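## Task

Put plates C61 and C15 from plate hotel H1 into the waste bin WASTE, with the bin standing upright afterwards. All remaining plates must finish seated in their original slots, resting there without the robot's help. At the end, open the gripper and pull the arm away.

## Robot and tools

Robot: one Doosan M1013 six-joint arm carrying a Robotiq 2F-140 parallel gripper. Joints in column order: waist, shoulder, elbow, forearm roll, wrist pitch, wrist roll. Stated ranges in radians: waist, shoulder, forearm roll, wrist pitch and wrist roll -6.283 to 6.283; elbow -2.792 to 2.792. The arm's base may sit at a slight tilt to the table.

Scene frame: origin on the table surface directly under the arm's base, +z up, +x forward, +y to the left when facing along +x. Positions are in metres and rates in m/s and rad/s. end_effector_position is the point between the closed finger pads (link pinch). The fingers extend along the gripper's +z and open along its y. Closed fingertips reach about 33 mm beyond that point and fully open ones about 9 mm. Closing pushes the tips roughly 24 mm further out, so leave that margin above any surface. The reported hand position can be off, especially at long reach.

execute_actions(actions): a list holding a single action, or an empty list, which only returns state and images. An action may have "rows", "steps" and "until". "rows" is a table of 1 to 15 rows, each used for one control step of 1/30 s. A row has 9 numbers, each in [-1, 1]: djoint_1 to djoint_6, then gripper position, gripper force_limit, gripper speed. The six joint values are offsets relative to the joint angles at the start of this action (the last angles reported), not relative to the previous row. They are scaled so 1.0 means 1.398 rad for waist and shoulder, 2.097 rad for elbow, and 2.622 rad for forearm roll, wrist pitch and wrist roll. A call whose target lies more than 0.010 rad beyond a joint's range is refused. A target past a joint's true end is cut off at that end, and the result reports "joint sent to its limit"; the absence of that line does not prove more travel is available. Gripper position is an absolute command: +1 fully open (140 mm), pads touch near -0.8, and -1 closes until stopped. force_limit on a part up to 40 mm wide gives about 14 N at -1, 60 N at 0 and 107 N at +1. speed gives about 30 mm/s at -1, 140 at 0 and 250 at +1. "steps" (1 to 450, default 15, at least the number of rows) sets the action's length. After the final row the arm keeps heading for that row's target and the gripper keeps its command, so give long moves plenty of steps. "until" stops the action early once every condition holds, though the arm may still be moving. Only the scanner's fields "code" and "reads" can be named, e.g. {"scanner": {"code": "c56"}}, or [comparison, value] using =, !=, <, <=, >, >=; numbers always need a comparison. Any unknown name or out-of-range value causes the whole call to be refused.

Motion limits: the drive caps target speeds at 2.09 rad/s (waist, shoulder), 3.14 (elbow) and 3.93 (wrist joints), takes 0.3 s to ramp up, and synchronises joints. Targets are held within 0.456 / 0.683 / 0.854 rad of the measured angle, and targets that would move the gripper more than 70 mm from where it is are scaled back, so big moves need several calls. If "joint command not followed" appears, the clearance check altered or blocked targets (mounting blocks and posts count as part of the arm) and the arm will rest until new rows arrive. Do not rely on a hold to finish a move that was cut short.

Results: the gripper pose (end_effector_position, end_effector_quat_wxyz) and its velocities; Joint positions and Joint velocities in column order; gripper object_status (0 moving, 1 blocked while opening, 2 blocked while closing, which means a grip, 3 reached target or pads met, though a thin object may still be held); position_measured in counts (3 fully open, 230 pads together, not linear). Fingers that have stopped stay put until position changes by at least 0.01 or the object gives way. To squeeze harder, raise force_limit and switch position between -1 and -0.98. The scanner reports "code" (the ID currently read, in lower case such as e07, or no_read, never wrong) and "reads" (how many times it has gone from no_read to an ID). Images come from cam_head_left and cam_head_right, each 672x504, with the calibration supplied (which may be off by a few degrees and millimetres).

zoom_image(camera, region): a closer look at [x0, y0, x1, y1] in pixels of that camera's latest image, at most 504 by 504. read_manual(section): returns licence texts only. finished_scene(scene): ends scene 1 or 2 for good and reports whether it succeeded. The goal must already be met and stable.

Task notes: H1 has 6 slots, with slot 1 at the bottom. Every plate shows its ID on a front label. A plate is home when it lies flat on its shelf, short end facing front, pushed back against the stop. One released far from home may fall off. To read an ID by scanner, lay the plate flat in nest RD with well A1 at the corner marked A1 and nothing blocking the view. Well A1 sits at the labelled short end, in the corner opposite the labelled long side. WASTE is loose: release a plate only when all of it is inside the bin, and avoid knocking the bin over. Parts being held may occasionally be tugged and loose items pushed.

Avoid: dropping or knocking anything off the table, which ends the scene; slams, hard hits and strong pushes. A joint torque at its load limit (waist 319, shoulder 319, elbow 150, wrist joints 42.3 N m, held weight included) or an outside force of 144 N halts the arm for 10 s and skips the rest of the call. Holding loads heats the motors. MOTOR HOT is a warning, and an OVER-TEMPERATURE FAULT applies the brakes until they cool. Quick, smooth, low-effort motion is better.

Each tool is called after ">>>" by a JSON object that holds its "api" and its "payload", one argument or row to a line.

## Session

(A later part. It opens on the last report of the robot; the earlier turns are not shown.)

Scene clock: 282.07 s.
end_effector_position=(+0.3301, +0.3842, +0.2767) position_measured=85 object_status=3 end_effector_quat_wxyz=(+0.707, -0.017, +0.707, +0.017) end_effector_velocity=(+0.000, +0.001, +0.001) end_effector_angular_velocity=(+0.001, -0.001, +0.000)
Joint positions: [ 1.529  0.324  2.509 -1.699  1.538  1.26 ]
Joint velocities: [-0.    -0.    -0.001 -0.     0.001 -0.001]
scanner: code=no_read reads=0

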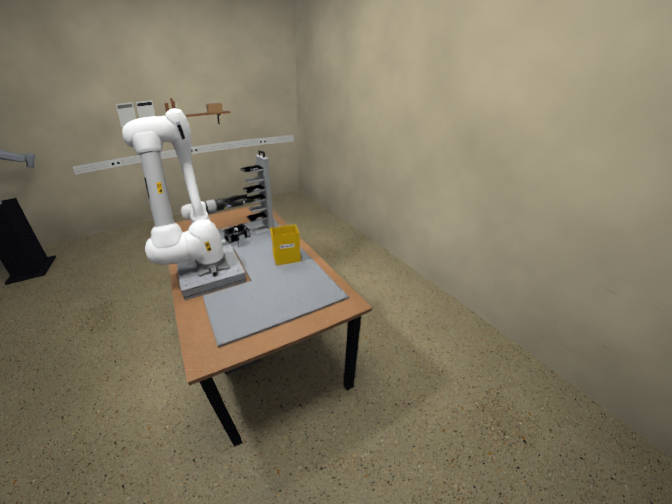

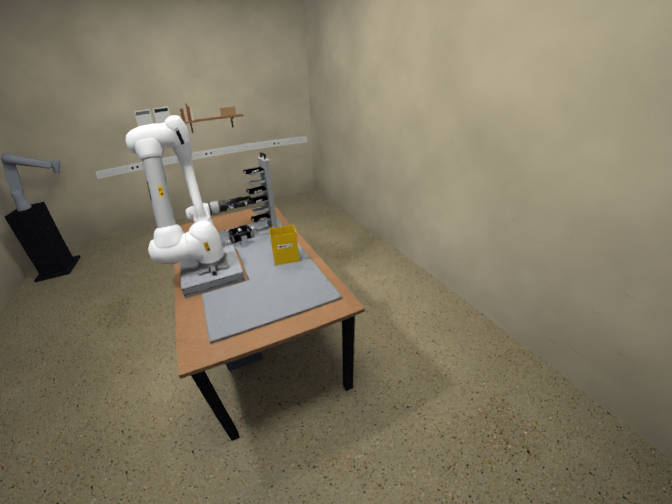

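>>> {"api": "execute_actions", "payload": {
  "actions": [
    {"rows": [[0,0,0,0,0,0,-1,0.6,-0.5]], "steps": 1}
  ]
}}

Scene clock: 285.67 s.
end_effector_position=(+0.3301, +0.3842, +0.2766) position_measured=85 object_status=0 end_effector_quat_wxyz=(+0.707, -0.017, +0.707, +0.017) end_effector_velocity=(-0.000, -0.000, -0.000) end_effector_angular_velocity=(-0.001, +0.001, +0.000)
Joint positions: [ 1.529  0.324  2.509 -1.699  1.538  1.26 ]
Joint velocities: [ 0.    -0.     0.001 -0.    -0.001 -0.   ]
scanner: code=no_read reads=0

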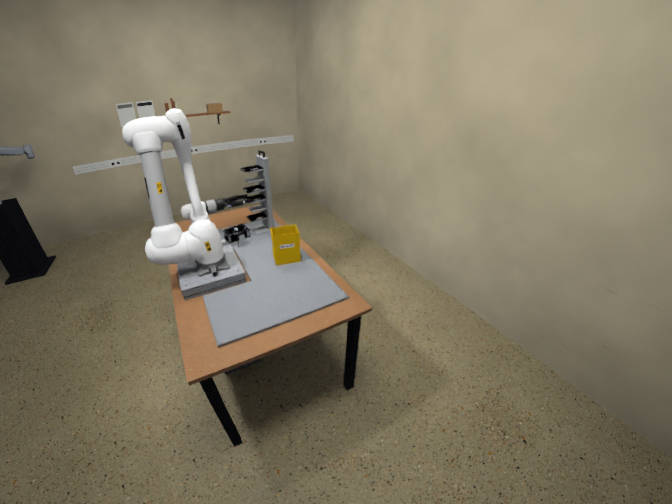

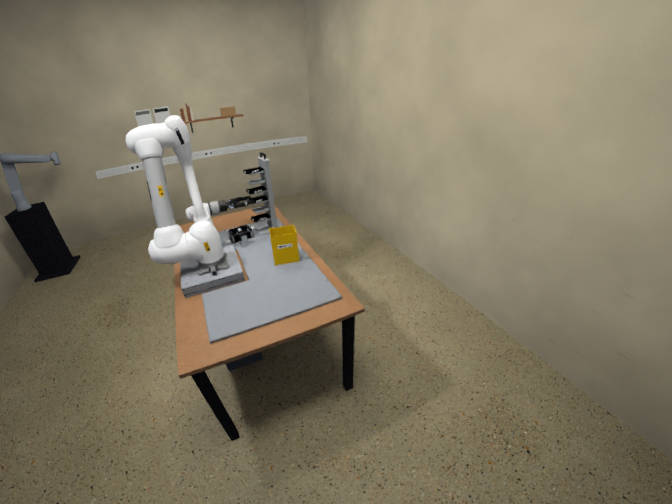

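>>> {"api": "execute_actions", "payload": {
  "actions": []
}}

Scene clock: 287.73 s.
end_effector_position=(+0.3301, +0.3842, +0.2767) position_measured=111 object_status=2 end_effector_quat_wxyz=(+0.707, -0.017, +0.707, +0.017) end_effector_velocity=(+0.000, -0.000, -0.000) end_effector_angular_velocity=(-0.001, +0.000, -0.000)
Joint positions: [ 1.529  0.324  2.509 -1.699  1.538  1.26 ]
Joint velocities: [-0. -0.  0.  0. -0. -0.]
scanner: code=no_read reads=0

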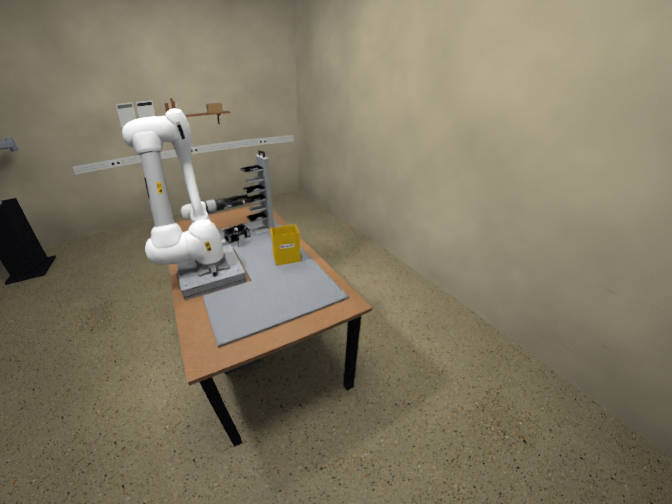

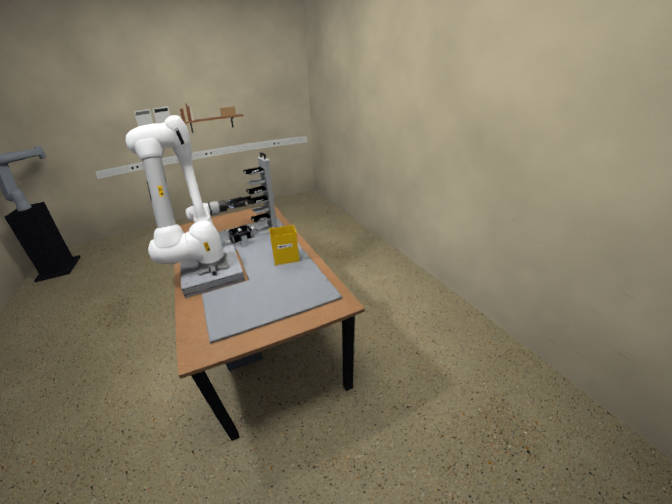

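>>> {"api": "execute_actions", "payload": {
  "actions": [
    {"rows": [[0.0102,-0.0286,-0.0021,0.0055,-0.0003,-0.0167,-1,0.6,-0.5],[0.0102,-0.0286,-0.0021,0.0055,-0.0003,-0.0167,-1,0.6,-0.5],[0.0102,-0.0286,-0.0021,0.0055,-0.0003,-0.0167,-1,0.6,-0.5],[0.0102,-0.0286,-0.0021,0.0055,-0.0003,-0.0167,-1,0.6,-0.5],[0.0102,-0.0286,-0.0021,0.0055,-0.0003,-0.0167,-1,0.6,-0.5],[0.1172,-0.0267,-0.0044,0.059,0.0193,-0.0184,-1,0.6,-0.5],[0.1172,-0.0267,-0.0044,0.059,0.0193,-0.0184,-1,0.6,-0.5],[0.1172,-0.0267,-0.0044,0.059,0.0193,-0.0184,-1,0.6,-0.5],[0.1172,-0.0267,-0.0044,0.059,0.0193,-0.0184,-1,0.6,-0.5],[0.2851,-0.0123,-0.0228,0.1426,0.0518,-0.021,-1,0.6,-0.5]], "steps": 14}
  ]
}}

Scene clock: 289.83 s.
end_effector_position=(+0.2423, +0.3812, +0.2937) position_measured=112 object_status=2 end_effector_quat_wxyz=(+0.708, -0.016, +0.706, +0.018) end_effector_velocity=(-0.442, -0.002, -0.001) end_effector_angular_velocity=(+0.013, +0.014, +0.011)
Joint positions: [ 1.767  0.292  2.489 -1.476  1.618  1.21 ]
Joint velocities: [ 1.163  0.094 -0.181  1.08   0.4   -0.034]
scanner: code=no_read reads=0

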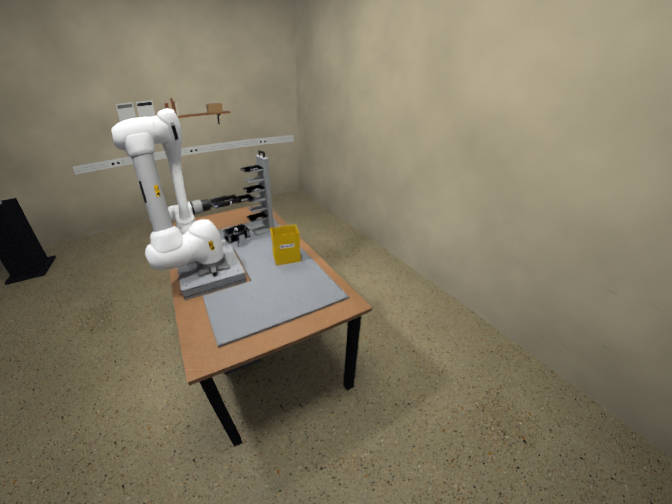

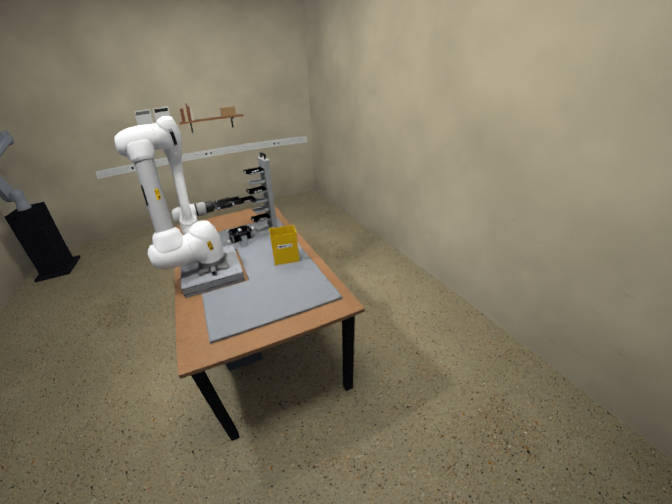

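>>> {"api": "execute_actions", "payload": {
  "actions": []
}}

Scene clock: 293.17 s.
end_effector_position=(+0.1872, +0.3781, +0.2932) position_measured=112 object_status=2 end_effector_quat_wxyz=(+0.707, -0.017, +0.707, +0.018) end_effector_velocity=(+0.000, -0.000, -0.000) end_effector_angular_velocity=(-0.000, +0.000, +0.001)
Joint positions: [ 1.909  0.305  2.464 -1.343  1.667  1.206]
Joint velocities: [ 0.     0.     0.001 -0.    -0.001  0.   ]
scanner: code=no_read reads=0

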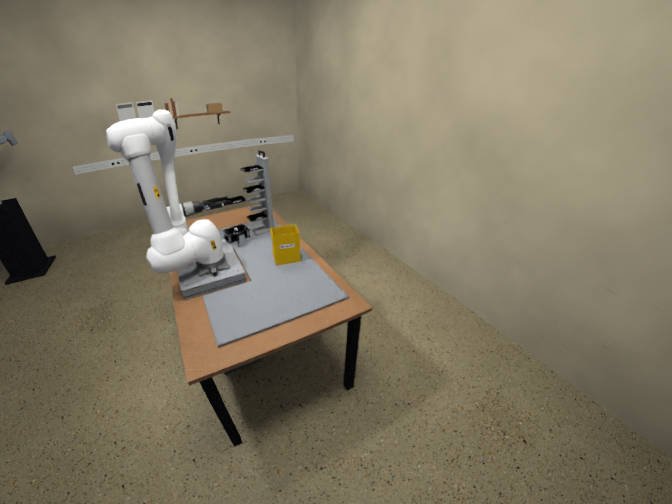

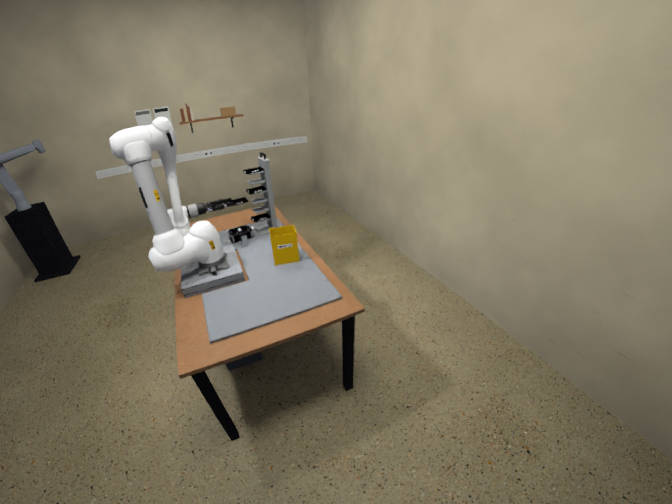

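>>> {"api": "execute_actions", "payload": {
  "actions": [
    {"rows": [[1.0,-0.4685,-0.412,0.5122,0.3177,0.1388,-1,0.6,-0.5]], "steps": 30}
  ]
}}

Scene clock: 297.13 s.
end_effector_position=(-0.1411, +0.1434, +0.5993) position_measured=112 object_status=2 end_effector_quat_wxyz=(+0.393, +0.293, +0.872, +0.015) end_effector_velocity=(-0.148, -0.384, +0.247) end_effector_angular_velocity=(-0.273, +0.725, +0.746)
Joint positions: [ 2.588 -0.206  1.779 -0.311  2.335  1.498]
Joint velocities: [ 0.986 -0.353 -0.437  0.761  0.402  0.176]
scanner: code=no_read reads=0

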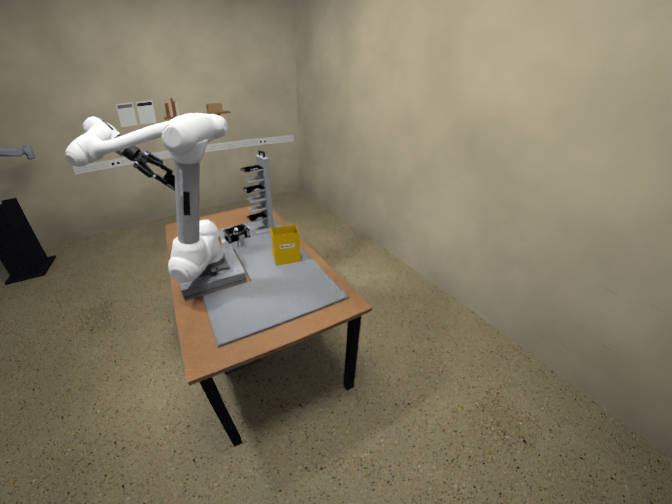

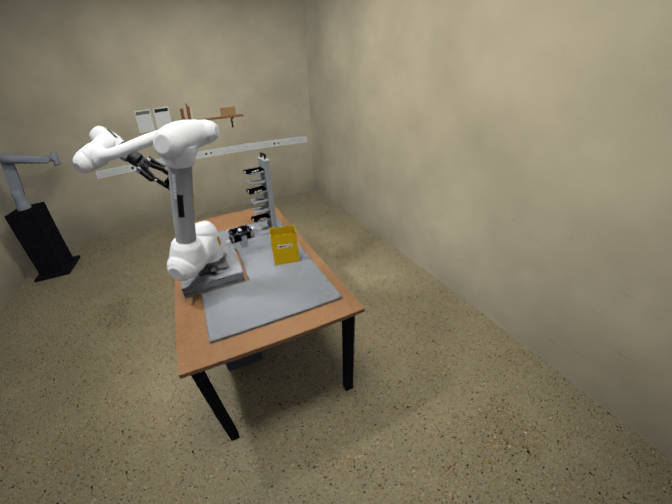

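>>> {"api": "execute_actions", "payload": {
  "actions": [
    {"rows": [[1.0,-0.103,-0.0854,0.1186,0.0629,0.0275,-1,0.6,-0.5]], "steps": 17}
  ]
}}

Scene clock: 298.97 s.
end_effector_position=(-0.1251, -0.0575, +0.6944) position_measured=112 object_status=2 end_effector_quat_wxyz=(+0.302, -0.092, +0.948, +0.047) end_effector_velocity=(+0.173, -0.275, +0.071) end_effector_angular_velocity=(-0.171, +0.061, +1.914)
Joint positions: [ 3.391 -0.334  1.619 -0.035  2.482  1.562]
Joint velocities: [ 1.898 -0.094 -0.117  0.202  0.108  0.048]
scanner: code=no_read reads=0

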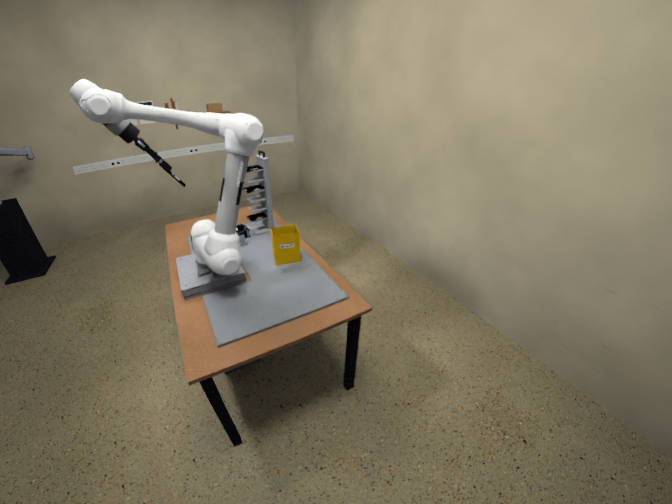

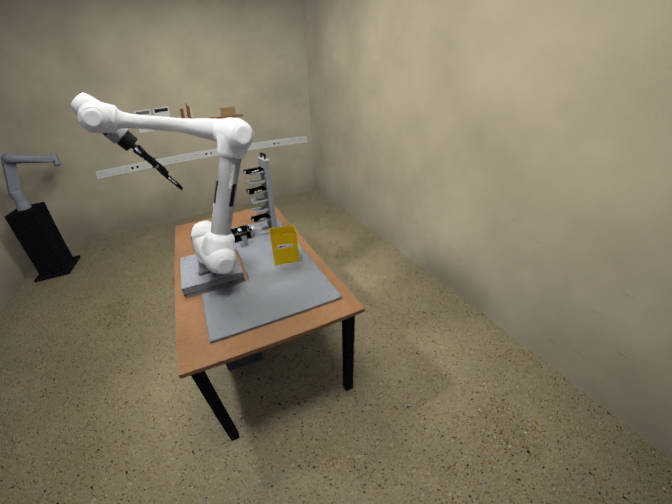

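>>> {"api": "execute_actions", "payload": {
  "actions": [
    {"rows": [[0.9771,-0.0114,-0.0091,0.0133,0.0069,0.003,-1,0.6,-0.5],[0.9771,-0.0114,-0.0091,0.0133,0.0069,0.003,-1,0.6,-0.5],[0.9771,-0.0114,-0.0091,0.0133,0.0069,0.003,-1,0.6,-0.5],[0.9771,-0.0114,-0.0091,0.0133,0.0069,0.003,-1,0.6,-0.5],[0.9771,-0.0114,-0.0091,0.0133,0.0069,0.003,-1,0.6,-0.5],[0.9771,-0.0114,-0.0091,0.0133,0.0069,0.003,-1,0.6,-0.5],[0.9771,-0.0114,-0.0091,0.0133,0.0069,0.003,-1,0.6,-0.5],[0.9771,-0.0114,-0.0091,0.0133,0.0069,0.003,-1,0.6,-0.5],[0.9771,0.5966,-0.3906,0.0133,-0.627,0.7235,-1,0.6,-0.5]], "steps": 55}
  ]
}}

Scene clock: 303.00 s.
end_effector_position=(-0.0116, -1.0286, +0.7269) position_measured=112 object_status=2 end_effector_quat_wxyz=(-0.001, +0.048, +0.913, -0.405) end_effector_velocity=(+0.254, -0.505, +0.016) end_effector_angular_velocity=(-0.925, -0.954, -0.628)
Joint positions: [4.706 0.405 0.869 0.    1.031 3.201]
Joint velocities: [ 0.272  0.498 -0.359  0.    -1.011  1.347]
scanner: code=no_read reads=0

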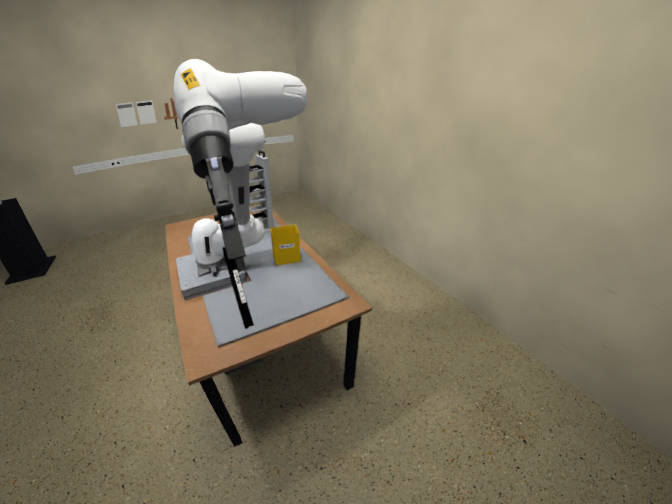

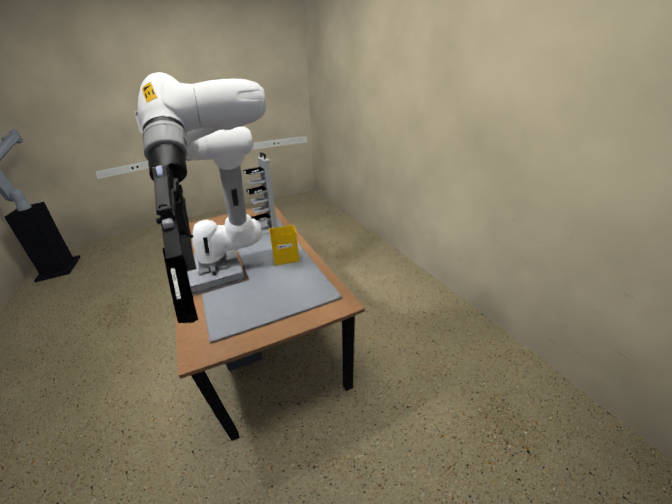

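>>> {"api": "execute_actions", "payload": {
  "actions": []
}}

Scene clock: 303.93 s.
end_effector_position=(+0.0131, -1.0735, +0.7286) position_measured=112 object_status=2 end_effector_quat_wxyz=(+0.032, +0.092, +0.893, -0.440) end_effector_velocity=(-0.000, -0.000, -0.000) end_effector_angular_velocity=(+0.000, +0.001, +0.000)
Joint positions: [4.731 0.451 0.836 0.    0.938 3.325]
Joint velocities: [ 0.     0.     0.001 -0.001 -0.    -0.   ]
scanner: code=no_read reads=0

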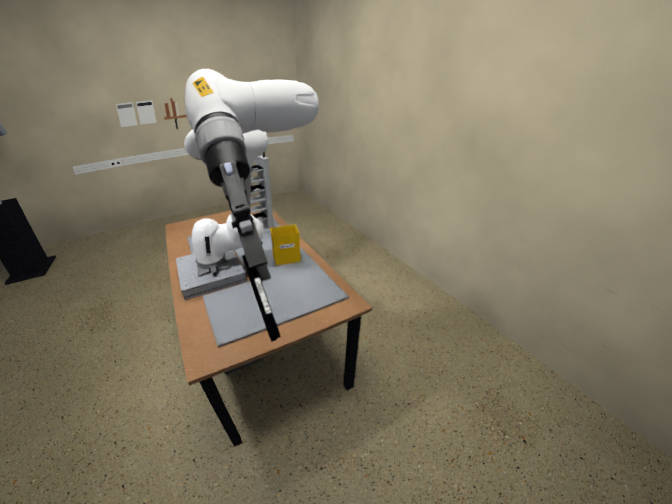

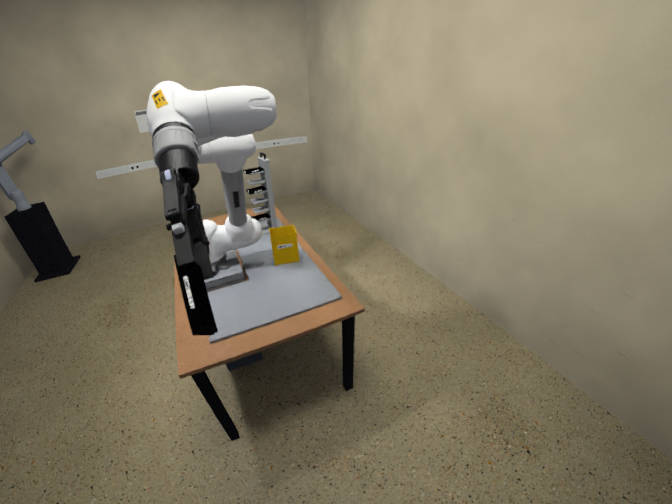

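>>> {"api": "zoom_image", "payload": {
  "camera": "cam_head_left",
  "region": [238, 270, 288, 320]
}}

>>> {"api": "zoom_image", "payload": {
  "camera": "cam_head_right",
  "region": [165, 268, 215, 318]
}}

Region (238, 270, 288, 320) of cam_head_left's 672x504 image, scaled by 10.080, with more detail than that image has.

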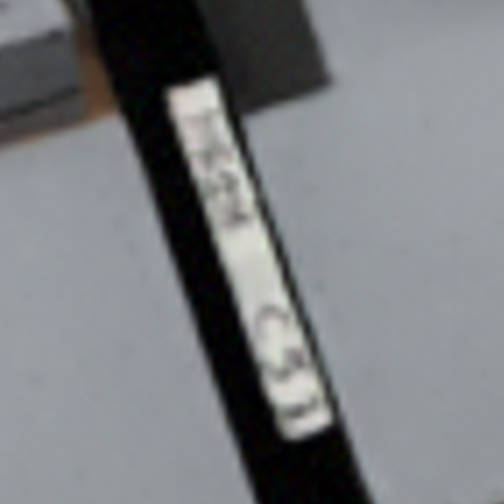

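Region (165, 268, 215, 318) of cam_head_right's 672x504 image, scaled by 10.080, with more detail than that image has.

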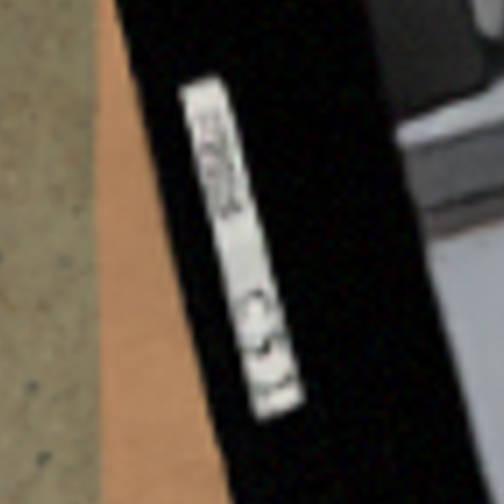

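>>> {"api": "execute_actions", "payload": {
  "actions": [
    {"rows": [[0.0186,0.035,-0.0172,0,-0.0381,0.0511,-1,0.6,-0.5]], "steps": 2}
  ]
}}

Scene clock: 305.93 s.
end_effector_position=(+0.0147, -1.0772, +0.7292) position_measured=112 object_status=2 end_effector_quat_wxyz=(+0.035, +0.096, +0.891, -0.443) end_effector_velocity=(+0.092, -0.168, +0.026) end_effector_angular_velocity=(-0.352, -0.386, -0.208)
Joint positions: [4.732 0.454 0.833 0.    0.93  3.336]
Joint velocities: [ 0.089  0.171 -0.141  0.    -0.372  0.494]
scanner: code=no_read reads=0

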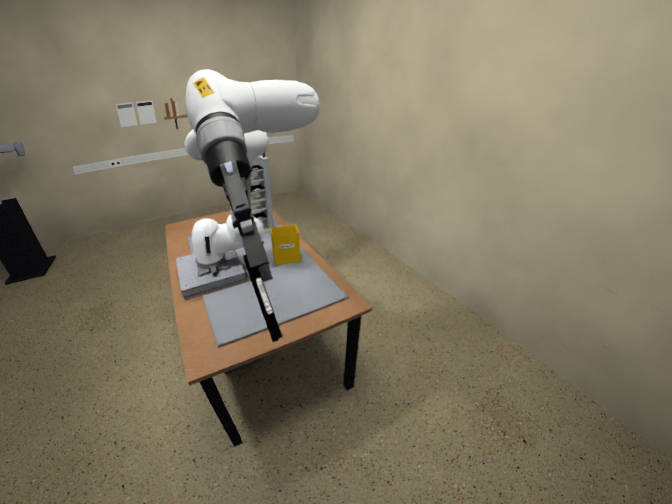

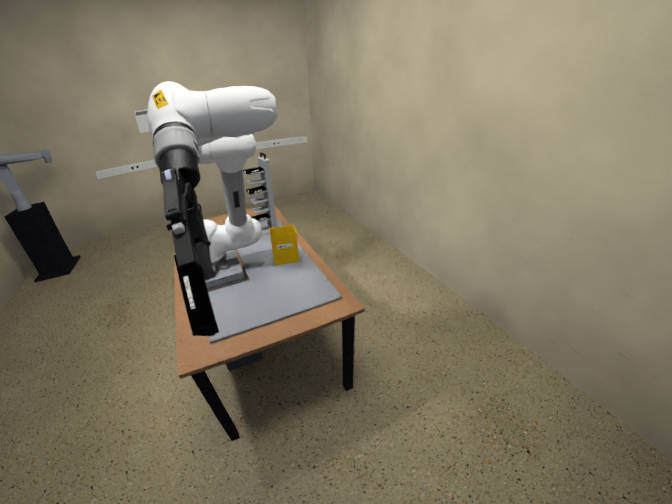

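>>> {"api": "execute_actions", "payload": {
  "actions": []
}}

>>> {"api": "zoom_image", "payload": {
  "camera": "cam_head_left",
  "region": [262, 278, 318, 334]
}}

Scene clock: 306.87 s.
end_effector_position=(+0.0410, -1.1185, +0.7312) position_measured=112 object_status=2 end_effector_quat_wxyz=(+0.073, +0.136, +0.867, -0.474) end_effector_velocity=(-0.000, +0.000, +0.001) end_effector_angular_velocity=(-0.000, +0.001, +0.000)
Joint positions: [4.757 0.5   0.799 0.    0.838 3.459]
Joint velocities: [ 0.    -0.    -0.001 -0.001  0.001 -0.   ]
scanner: code=no_read reads=0

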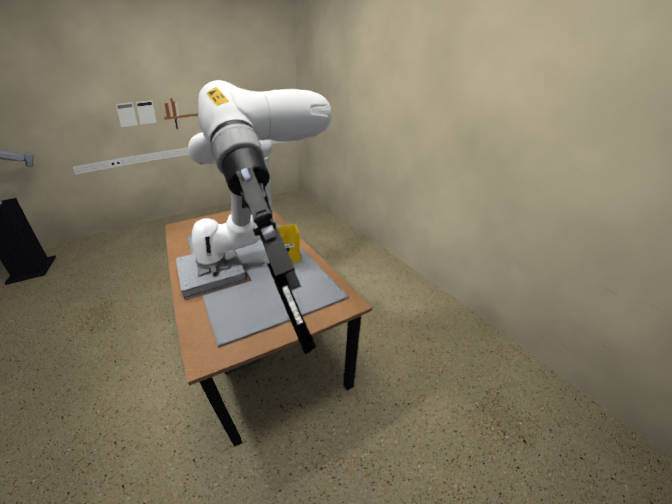

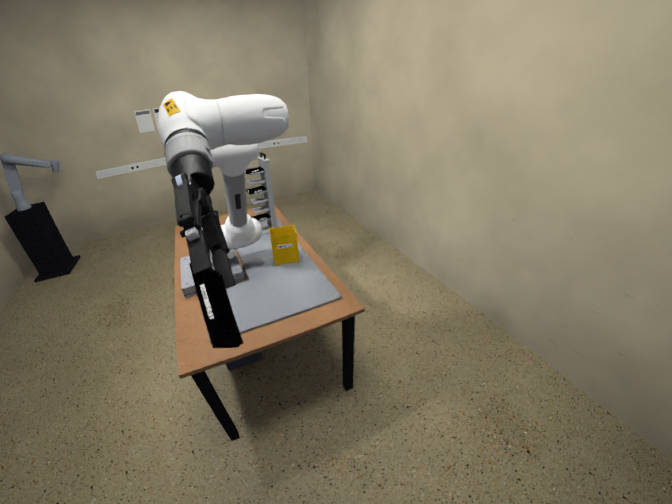

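Region (262, 278, 318, 334) of cam_head_left's 672x504 image, scaled by 9.000, with more detail than that image has.

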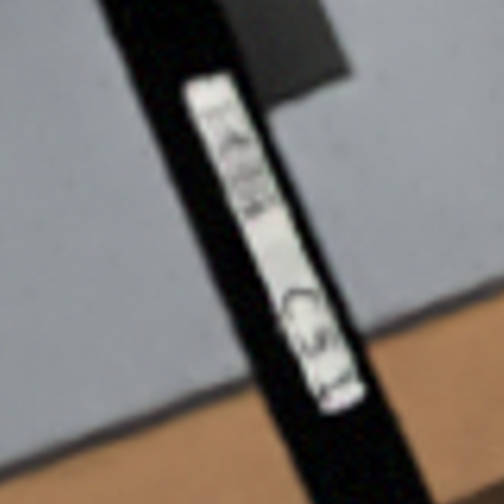

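>>> {"api": "execute_actions", "payload": {
  "actions": [
    {"rows": [[0,0.02,-0.05,0,0,0,-1,0.6,-0.5]], "steps": 2}
  ]
}}

Scene clock: 308.47 s.
end_effector_position=(+0.0411, -1.1198, +0.7355) position_measured=112 object_status=2 end_effector_quat_wxyz=(+0.074, +0.136, +0.865, -0.477) end_effector_velocity=(+0.002, -0.065, +0.198) end_effector_angular_velocity=(-0.280, -0.000, +0.003)
Joint positions: [4.757 0.502 0.791 0.    0.838 3.459]
Joint velocities: [ 0.001  0.107 -0.388  0.     0.    -0.   ]
scanner: code=no_read reads=0

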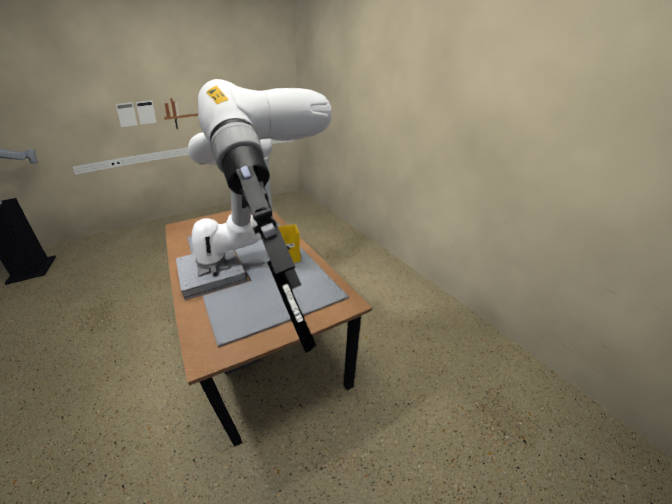

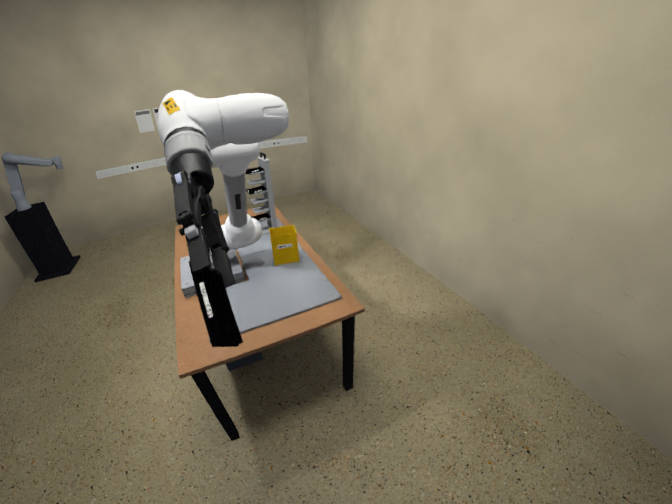

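>>> {"api": "execute_actions", "payload": {
  "actions": []
}}

>>> {"api": "zoom_image", "payload": {
  "camera": "cam_head_left",
  "region": [262, 250, 322, 310]
}}

Scene clock: 309.20 s.
end_effector_position=(+0.0415, -1.1336, +0.7855) position_measured=112 object_status=2 end_effector_quat_wxyz=(+0.079, +0.133, +0.848, -0.507) end_effector_velocity=(-0.000, -0.000, -0.001) end_effector_angular_velocity=(+0.001, +0.001, +0.000)
Joint positions: [4.757 0.528 0.695 0.    0.838 3.459]
Joint velocities: [ 0.     0.     0.001 -0.    -0.001 -0.001]
scanner: code=no_read reads=0

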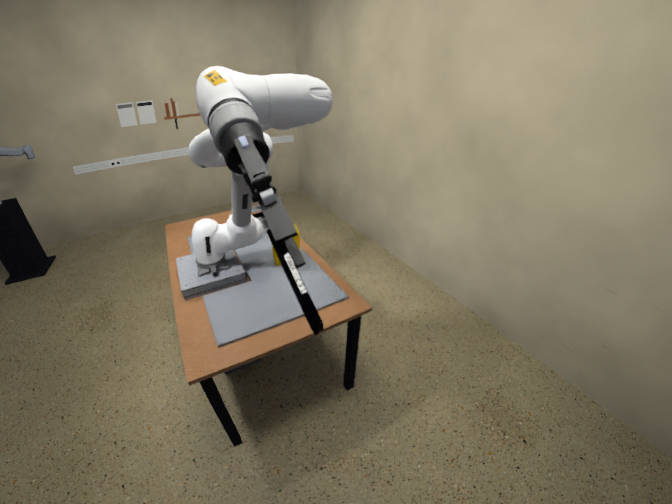

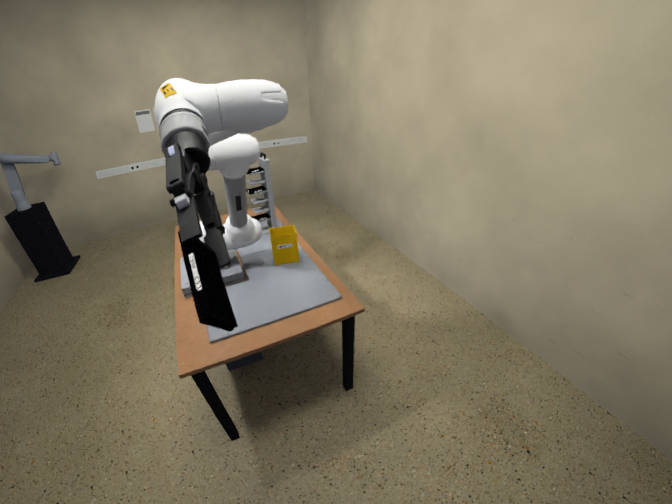

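Region (262, 250, 322, 310) of cam_head_left's 672x504 image, scaled by 8.400, with more detail than that image has.

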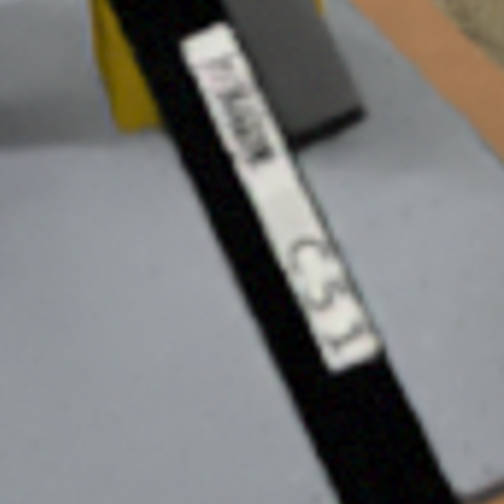

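>>> {"api": "execute_actions", "payload": {
  "actions": [
    {"rows": [[-0.1,-0.628,0.4316,0,0.6339,-0.7204,-1,0.6,-0.5],[-0.1,-0.628,0.4316,0,0.6339,-0.7204,-1,0.6,-0.5],[-0.1,-0.628,0.4316,0,0.6339,-0.7204,-1,0.6,-0.5],[-0.1,-0.628,0.4316,0,0.6339,-0.7204,-1,0.6,-0.5],[-0.1,-0.628,0.4316,0,0.6339,-0.7204,-1,0.6,-0.5],[-0.1,-0.628,0.4316,0,0.6339,-0.7204,-1,0.6,-0.5],[-0.1,-0.628,0.4316,0,0.6339,-0.7204,-1,0.6,-0.5],[-0.1,-0.628,0.4316,0,0.6339,-0.7204,-1,0.6,-0.5],[-0.1,-0.628,0.4316,0,0.6339,-0.7204,-1,0.6,-0.5],[-0.1,-0.628,0.4316,0,0.6339,-0.7204,-1,0.6,-0.5],[-0.1,-0.628,0.4316,0,0.6339,-0.7204,-1,0.6,-0.5],[-0.1,-0.628,0.4316,0,0.6339,-0.7204,-1,0.6,-0.5],[-0.1,-0.628,0.4316,0,0.6339,-0.7204,-1,0.6,-0.5],[-0.1,-0.628,0.4316,0,0.6339,-0.7204,-1,0.6,-0.5],[-1,-0.628,0.4316,0,0.6339,-0.7204,-1,0.6,-0.5]], "steps": 57}
  ]
}}

Scene clock: 314.73 s.
end_effector_position=(-0.1455, -0.1176, +0.6951) position_measured=112 object_status=2 end_effector_quat_wxyz=(+0.241, -0.162, +0.954, +0.079) end_effector_velocity=(+0.095, +0.373, +0.057) end_effector_angular_velocity=(-0.099, -0.570, -0.954)
Joint positions: [ 3.657 -0.297  1.558  0.     2.399  1.705]
Joint velocities: [-1.555 -0.274  0.22   0.     0.523 -0.693]
scanner: code=no_read reads=0

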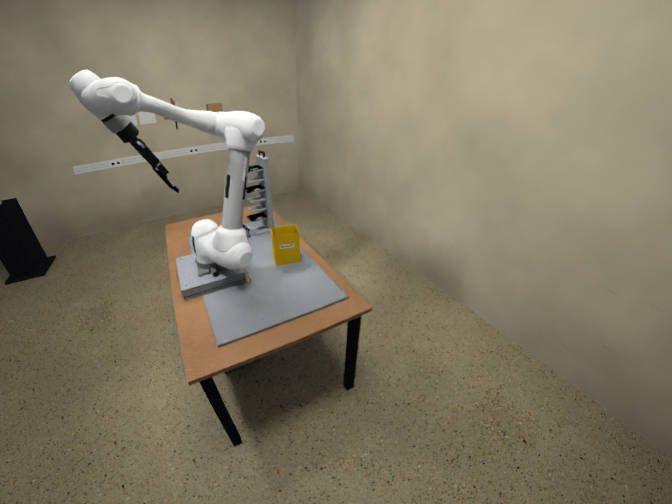

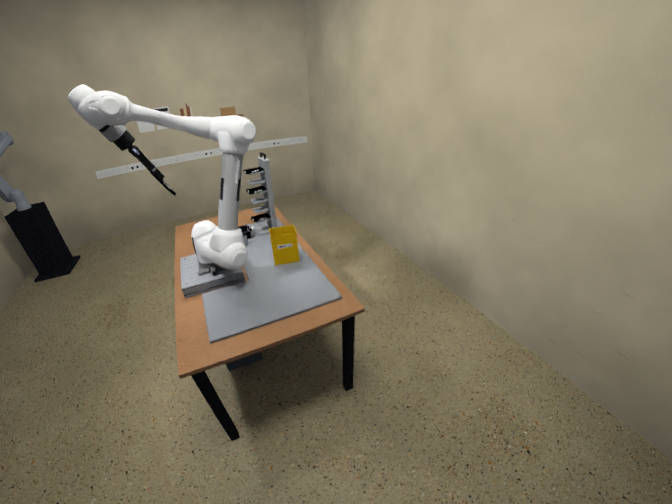

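>>> {"api": "execute_actions", "payload": {
  "actions": [
    {"rows": [[-1,-0.0379,0.02,0,0.0385,-0.0515,-1,0.6,-0.5]], "steps": 9}
  ]
}}

Scene clock: 316.00 s.
end_effector_position=(-0.1289, -0.0324, +0.7057) position_measured=112 object_status=2 end_effector_quat_wxyz=(+0.292, +0.021, +0.956, -0.002) end_effector_velocity=(-0.028, +0.248, +0.007) end_effector_angular_velocity=(-0.051, -0.034, -1.809)
Joint positions: [ 3.151 -0.346  1.596  0.     2.492  1.581]
Joint velocities: [-1.865 -0.026  0.02  -0.     0.048 -0.067]
scanner: code=no_read reads=0

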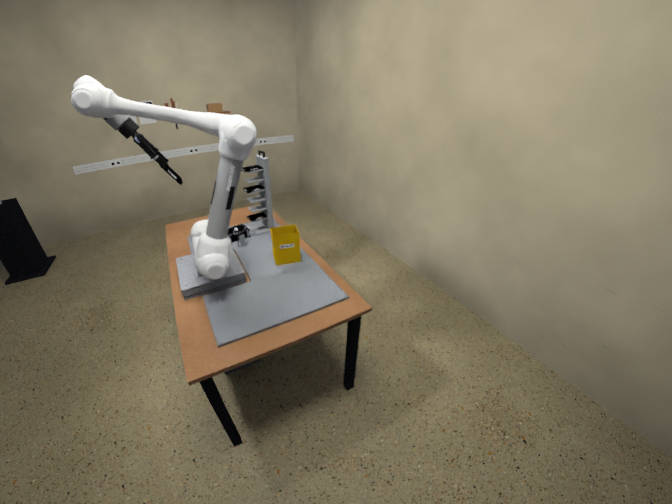

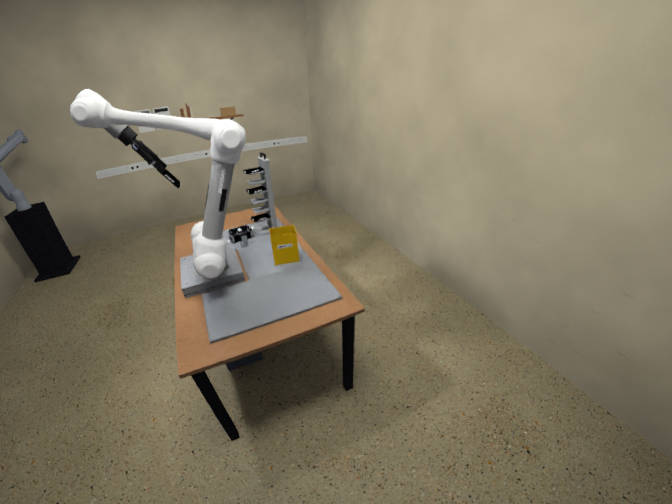

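>>> {"api": "execute_actions", "payload": {
  "actions": [
    {"rows": [[-0.8751,0.467,0.4126,-0.5054,-0.312,-0.1434,-1,0.6,-0.5]], "steps": 33}
  ]
}}

Scene clock: 318.03 s.
end_effector_position=(+0.1109, +0.3683, +0.3403) position_measured=112 object_status=2 end_effector_quat_wxyz=(+0.682, +0.085, +0.724, +0.060) end_effector_velocity=(+0.442, +0.104, -0.263) end_effector_angular_velocity=(-1.094, -0.577, +0.482)
Joint positions: [ 2.066  0.214  2.347 -1.129  1.78   1.251]
Joint velocities: [-0.844  0.565  0.698 -1.183 -0.637 -0.281]
scanner: code=no_read reads=0

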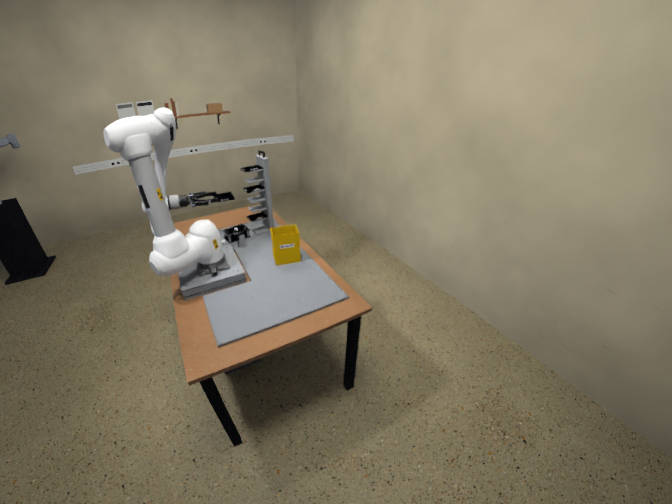

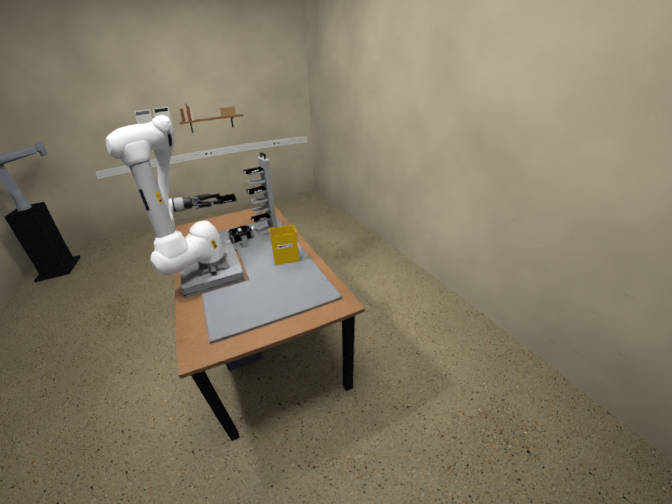

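>>> {"api": "execute_actions", "payload": {
  "actions": [
    {"rows": [[-0.099,0.0664,0.0545,-0.0748,-0.0405,-0.0176,-1,0.6,-0.5]], "steps": 1}
  ]
}}

Scene clock: 319.13 s.
end_effector_position=(+0.1546, +0.3755, +0.3122) position_measured=112 object_status=2 end_effector_quat_wxyz=(+0.701, +0.024, +0.712, +0.035) end_effector_velocity=(+0.024, +0.007, -0.019) end_effector_angular_velocity=(-0.079, -0.019, +0.045)
Joint positions: [ 1.981  0.271  2.418 -1.25   1.715  1.223]
Joint velocities: [-0.049  0.035  0.042 -0.082 -0.047 -0.02 ]
scanner: code=no_read reads=0

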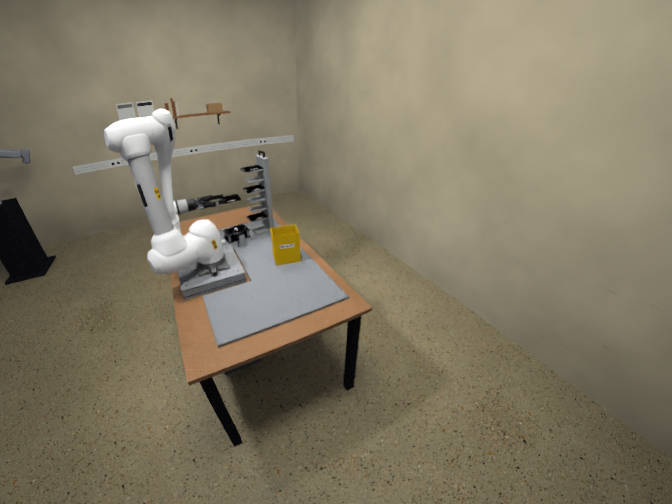

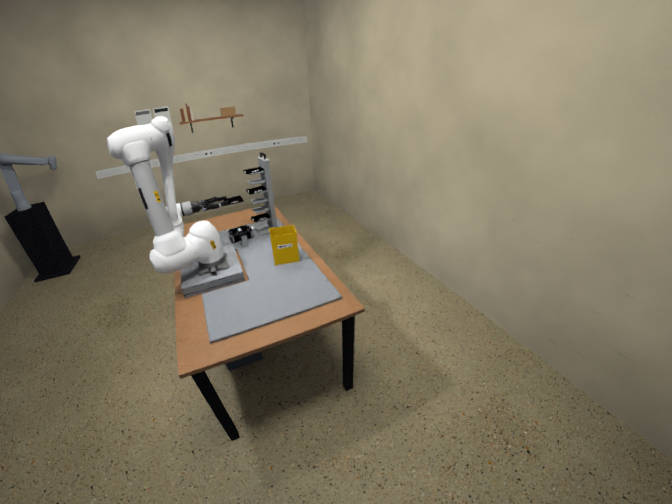

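>>> {"api": "execute_actions", "payload": {
  "actions": [
    {"rows": [[-0.2062,0.0112,0.039,-0.1123,-0.0482,-0.0043,-1,0.6,-0.5]], "steps": 6}
  ]
}}

Scene clock: 320.23 s.
end_effector_position=(+0.2199, +0.3817, +0.2929) position_measured=112 object_status=2 end_effector_quat_wxyz=(+0.707, -0.017, +0.707, +0.018) end_effector_velocity=(+0.444, +0.027, -0.003) end_effector_angular_velocity=(+0.003, -0.003, -0.001)
Joint positions: [ 1.825  0.298  2.478 -1.422  1.636  1.207]
Joint velocities: [-1.152 -0.097  0.189 -1.073 -0.418  0.033]
scanner: code=no_read reads=0

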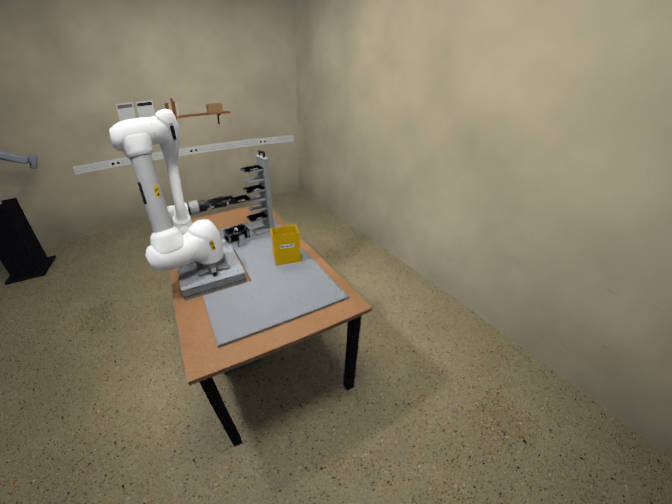

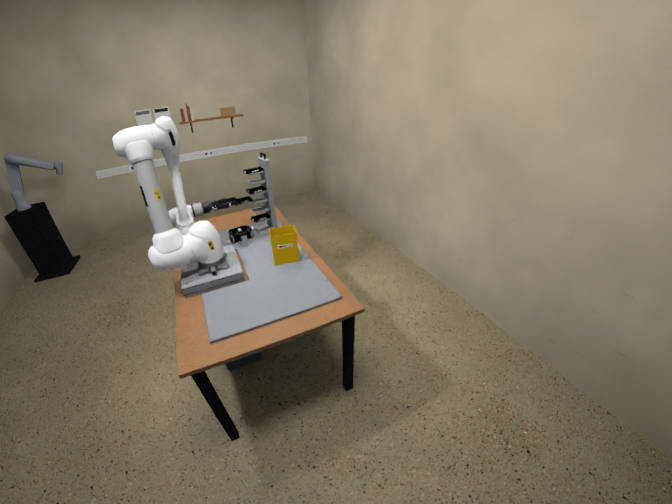

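>>> {"api": "execute_actions", "payload": {
  "actions": [
    {"rows": [[-0.2015,-0.01,0.0127,-0.1002,-0.0377,0.0035,-1,0.6,-0.5]], "steps": 1}
  ]
}}

>>> {"api": "zoom_image", "payload": {
  "camera": "cam_head_left",
  "region": [216, 175, 271, 215]
}}

Scene clock: 321.27 s.
end_effector_position=(+0.2703, +0.3812, +0.2923) position_measured=112 object_status=2 end_effector_quat_wxyz=(+0.707, -0.017, +0.707, +0.017) end_effector_velocity=(+0.018, +0.004, -0.001) end_effector_angular_velocity=(+0.000, +0.001, +0.006)
Joint positions: [ 1.692  0.287  2.5   -1.545  1.588  1.211]
Joint velocities: [-0.05   0.     0.002 -0.052 -0.02   0.002]
scanner: code=no_read reads=0

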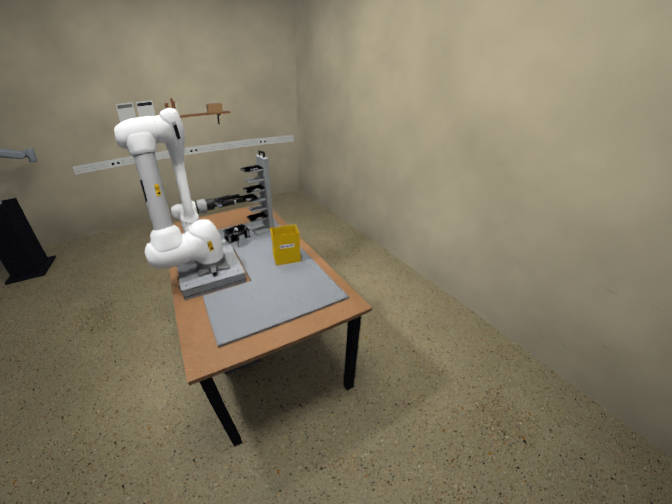

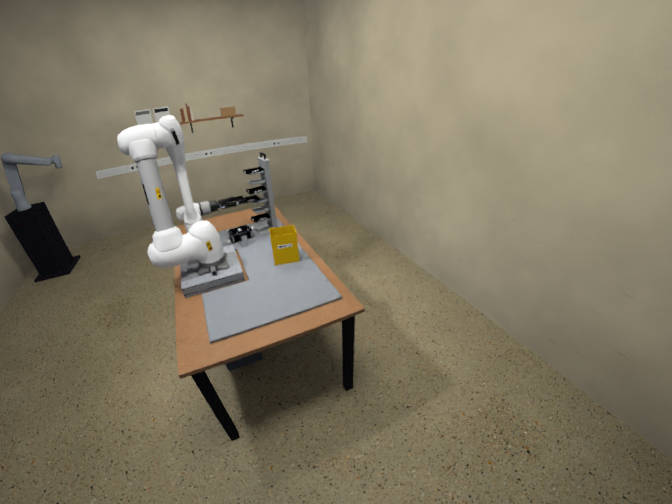

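Region (216, 175, 271, 215) of cam_head_left's 672x504 image, scaled by 9.164, with more detail than that image has; it fills the top 367 rows of this view, and the rest is white.

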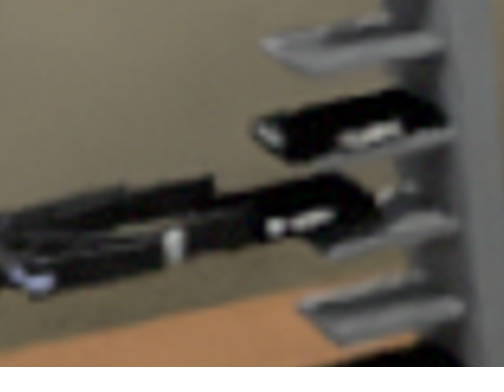

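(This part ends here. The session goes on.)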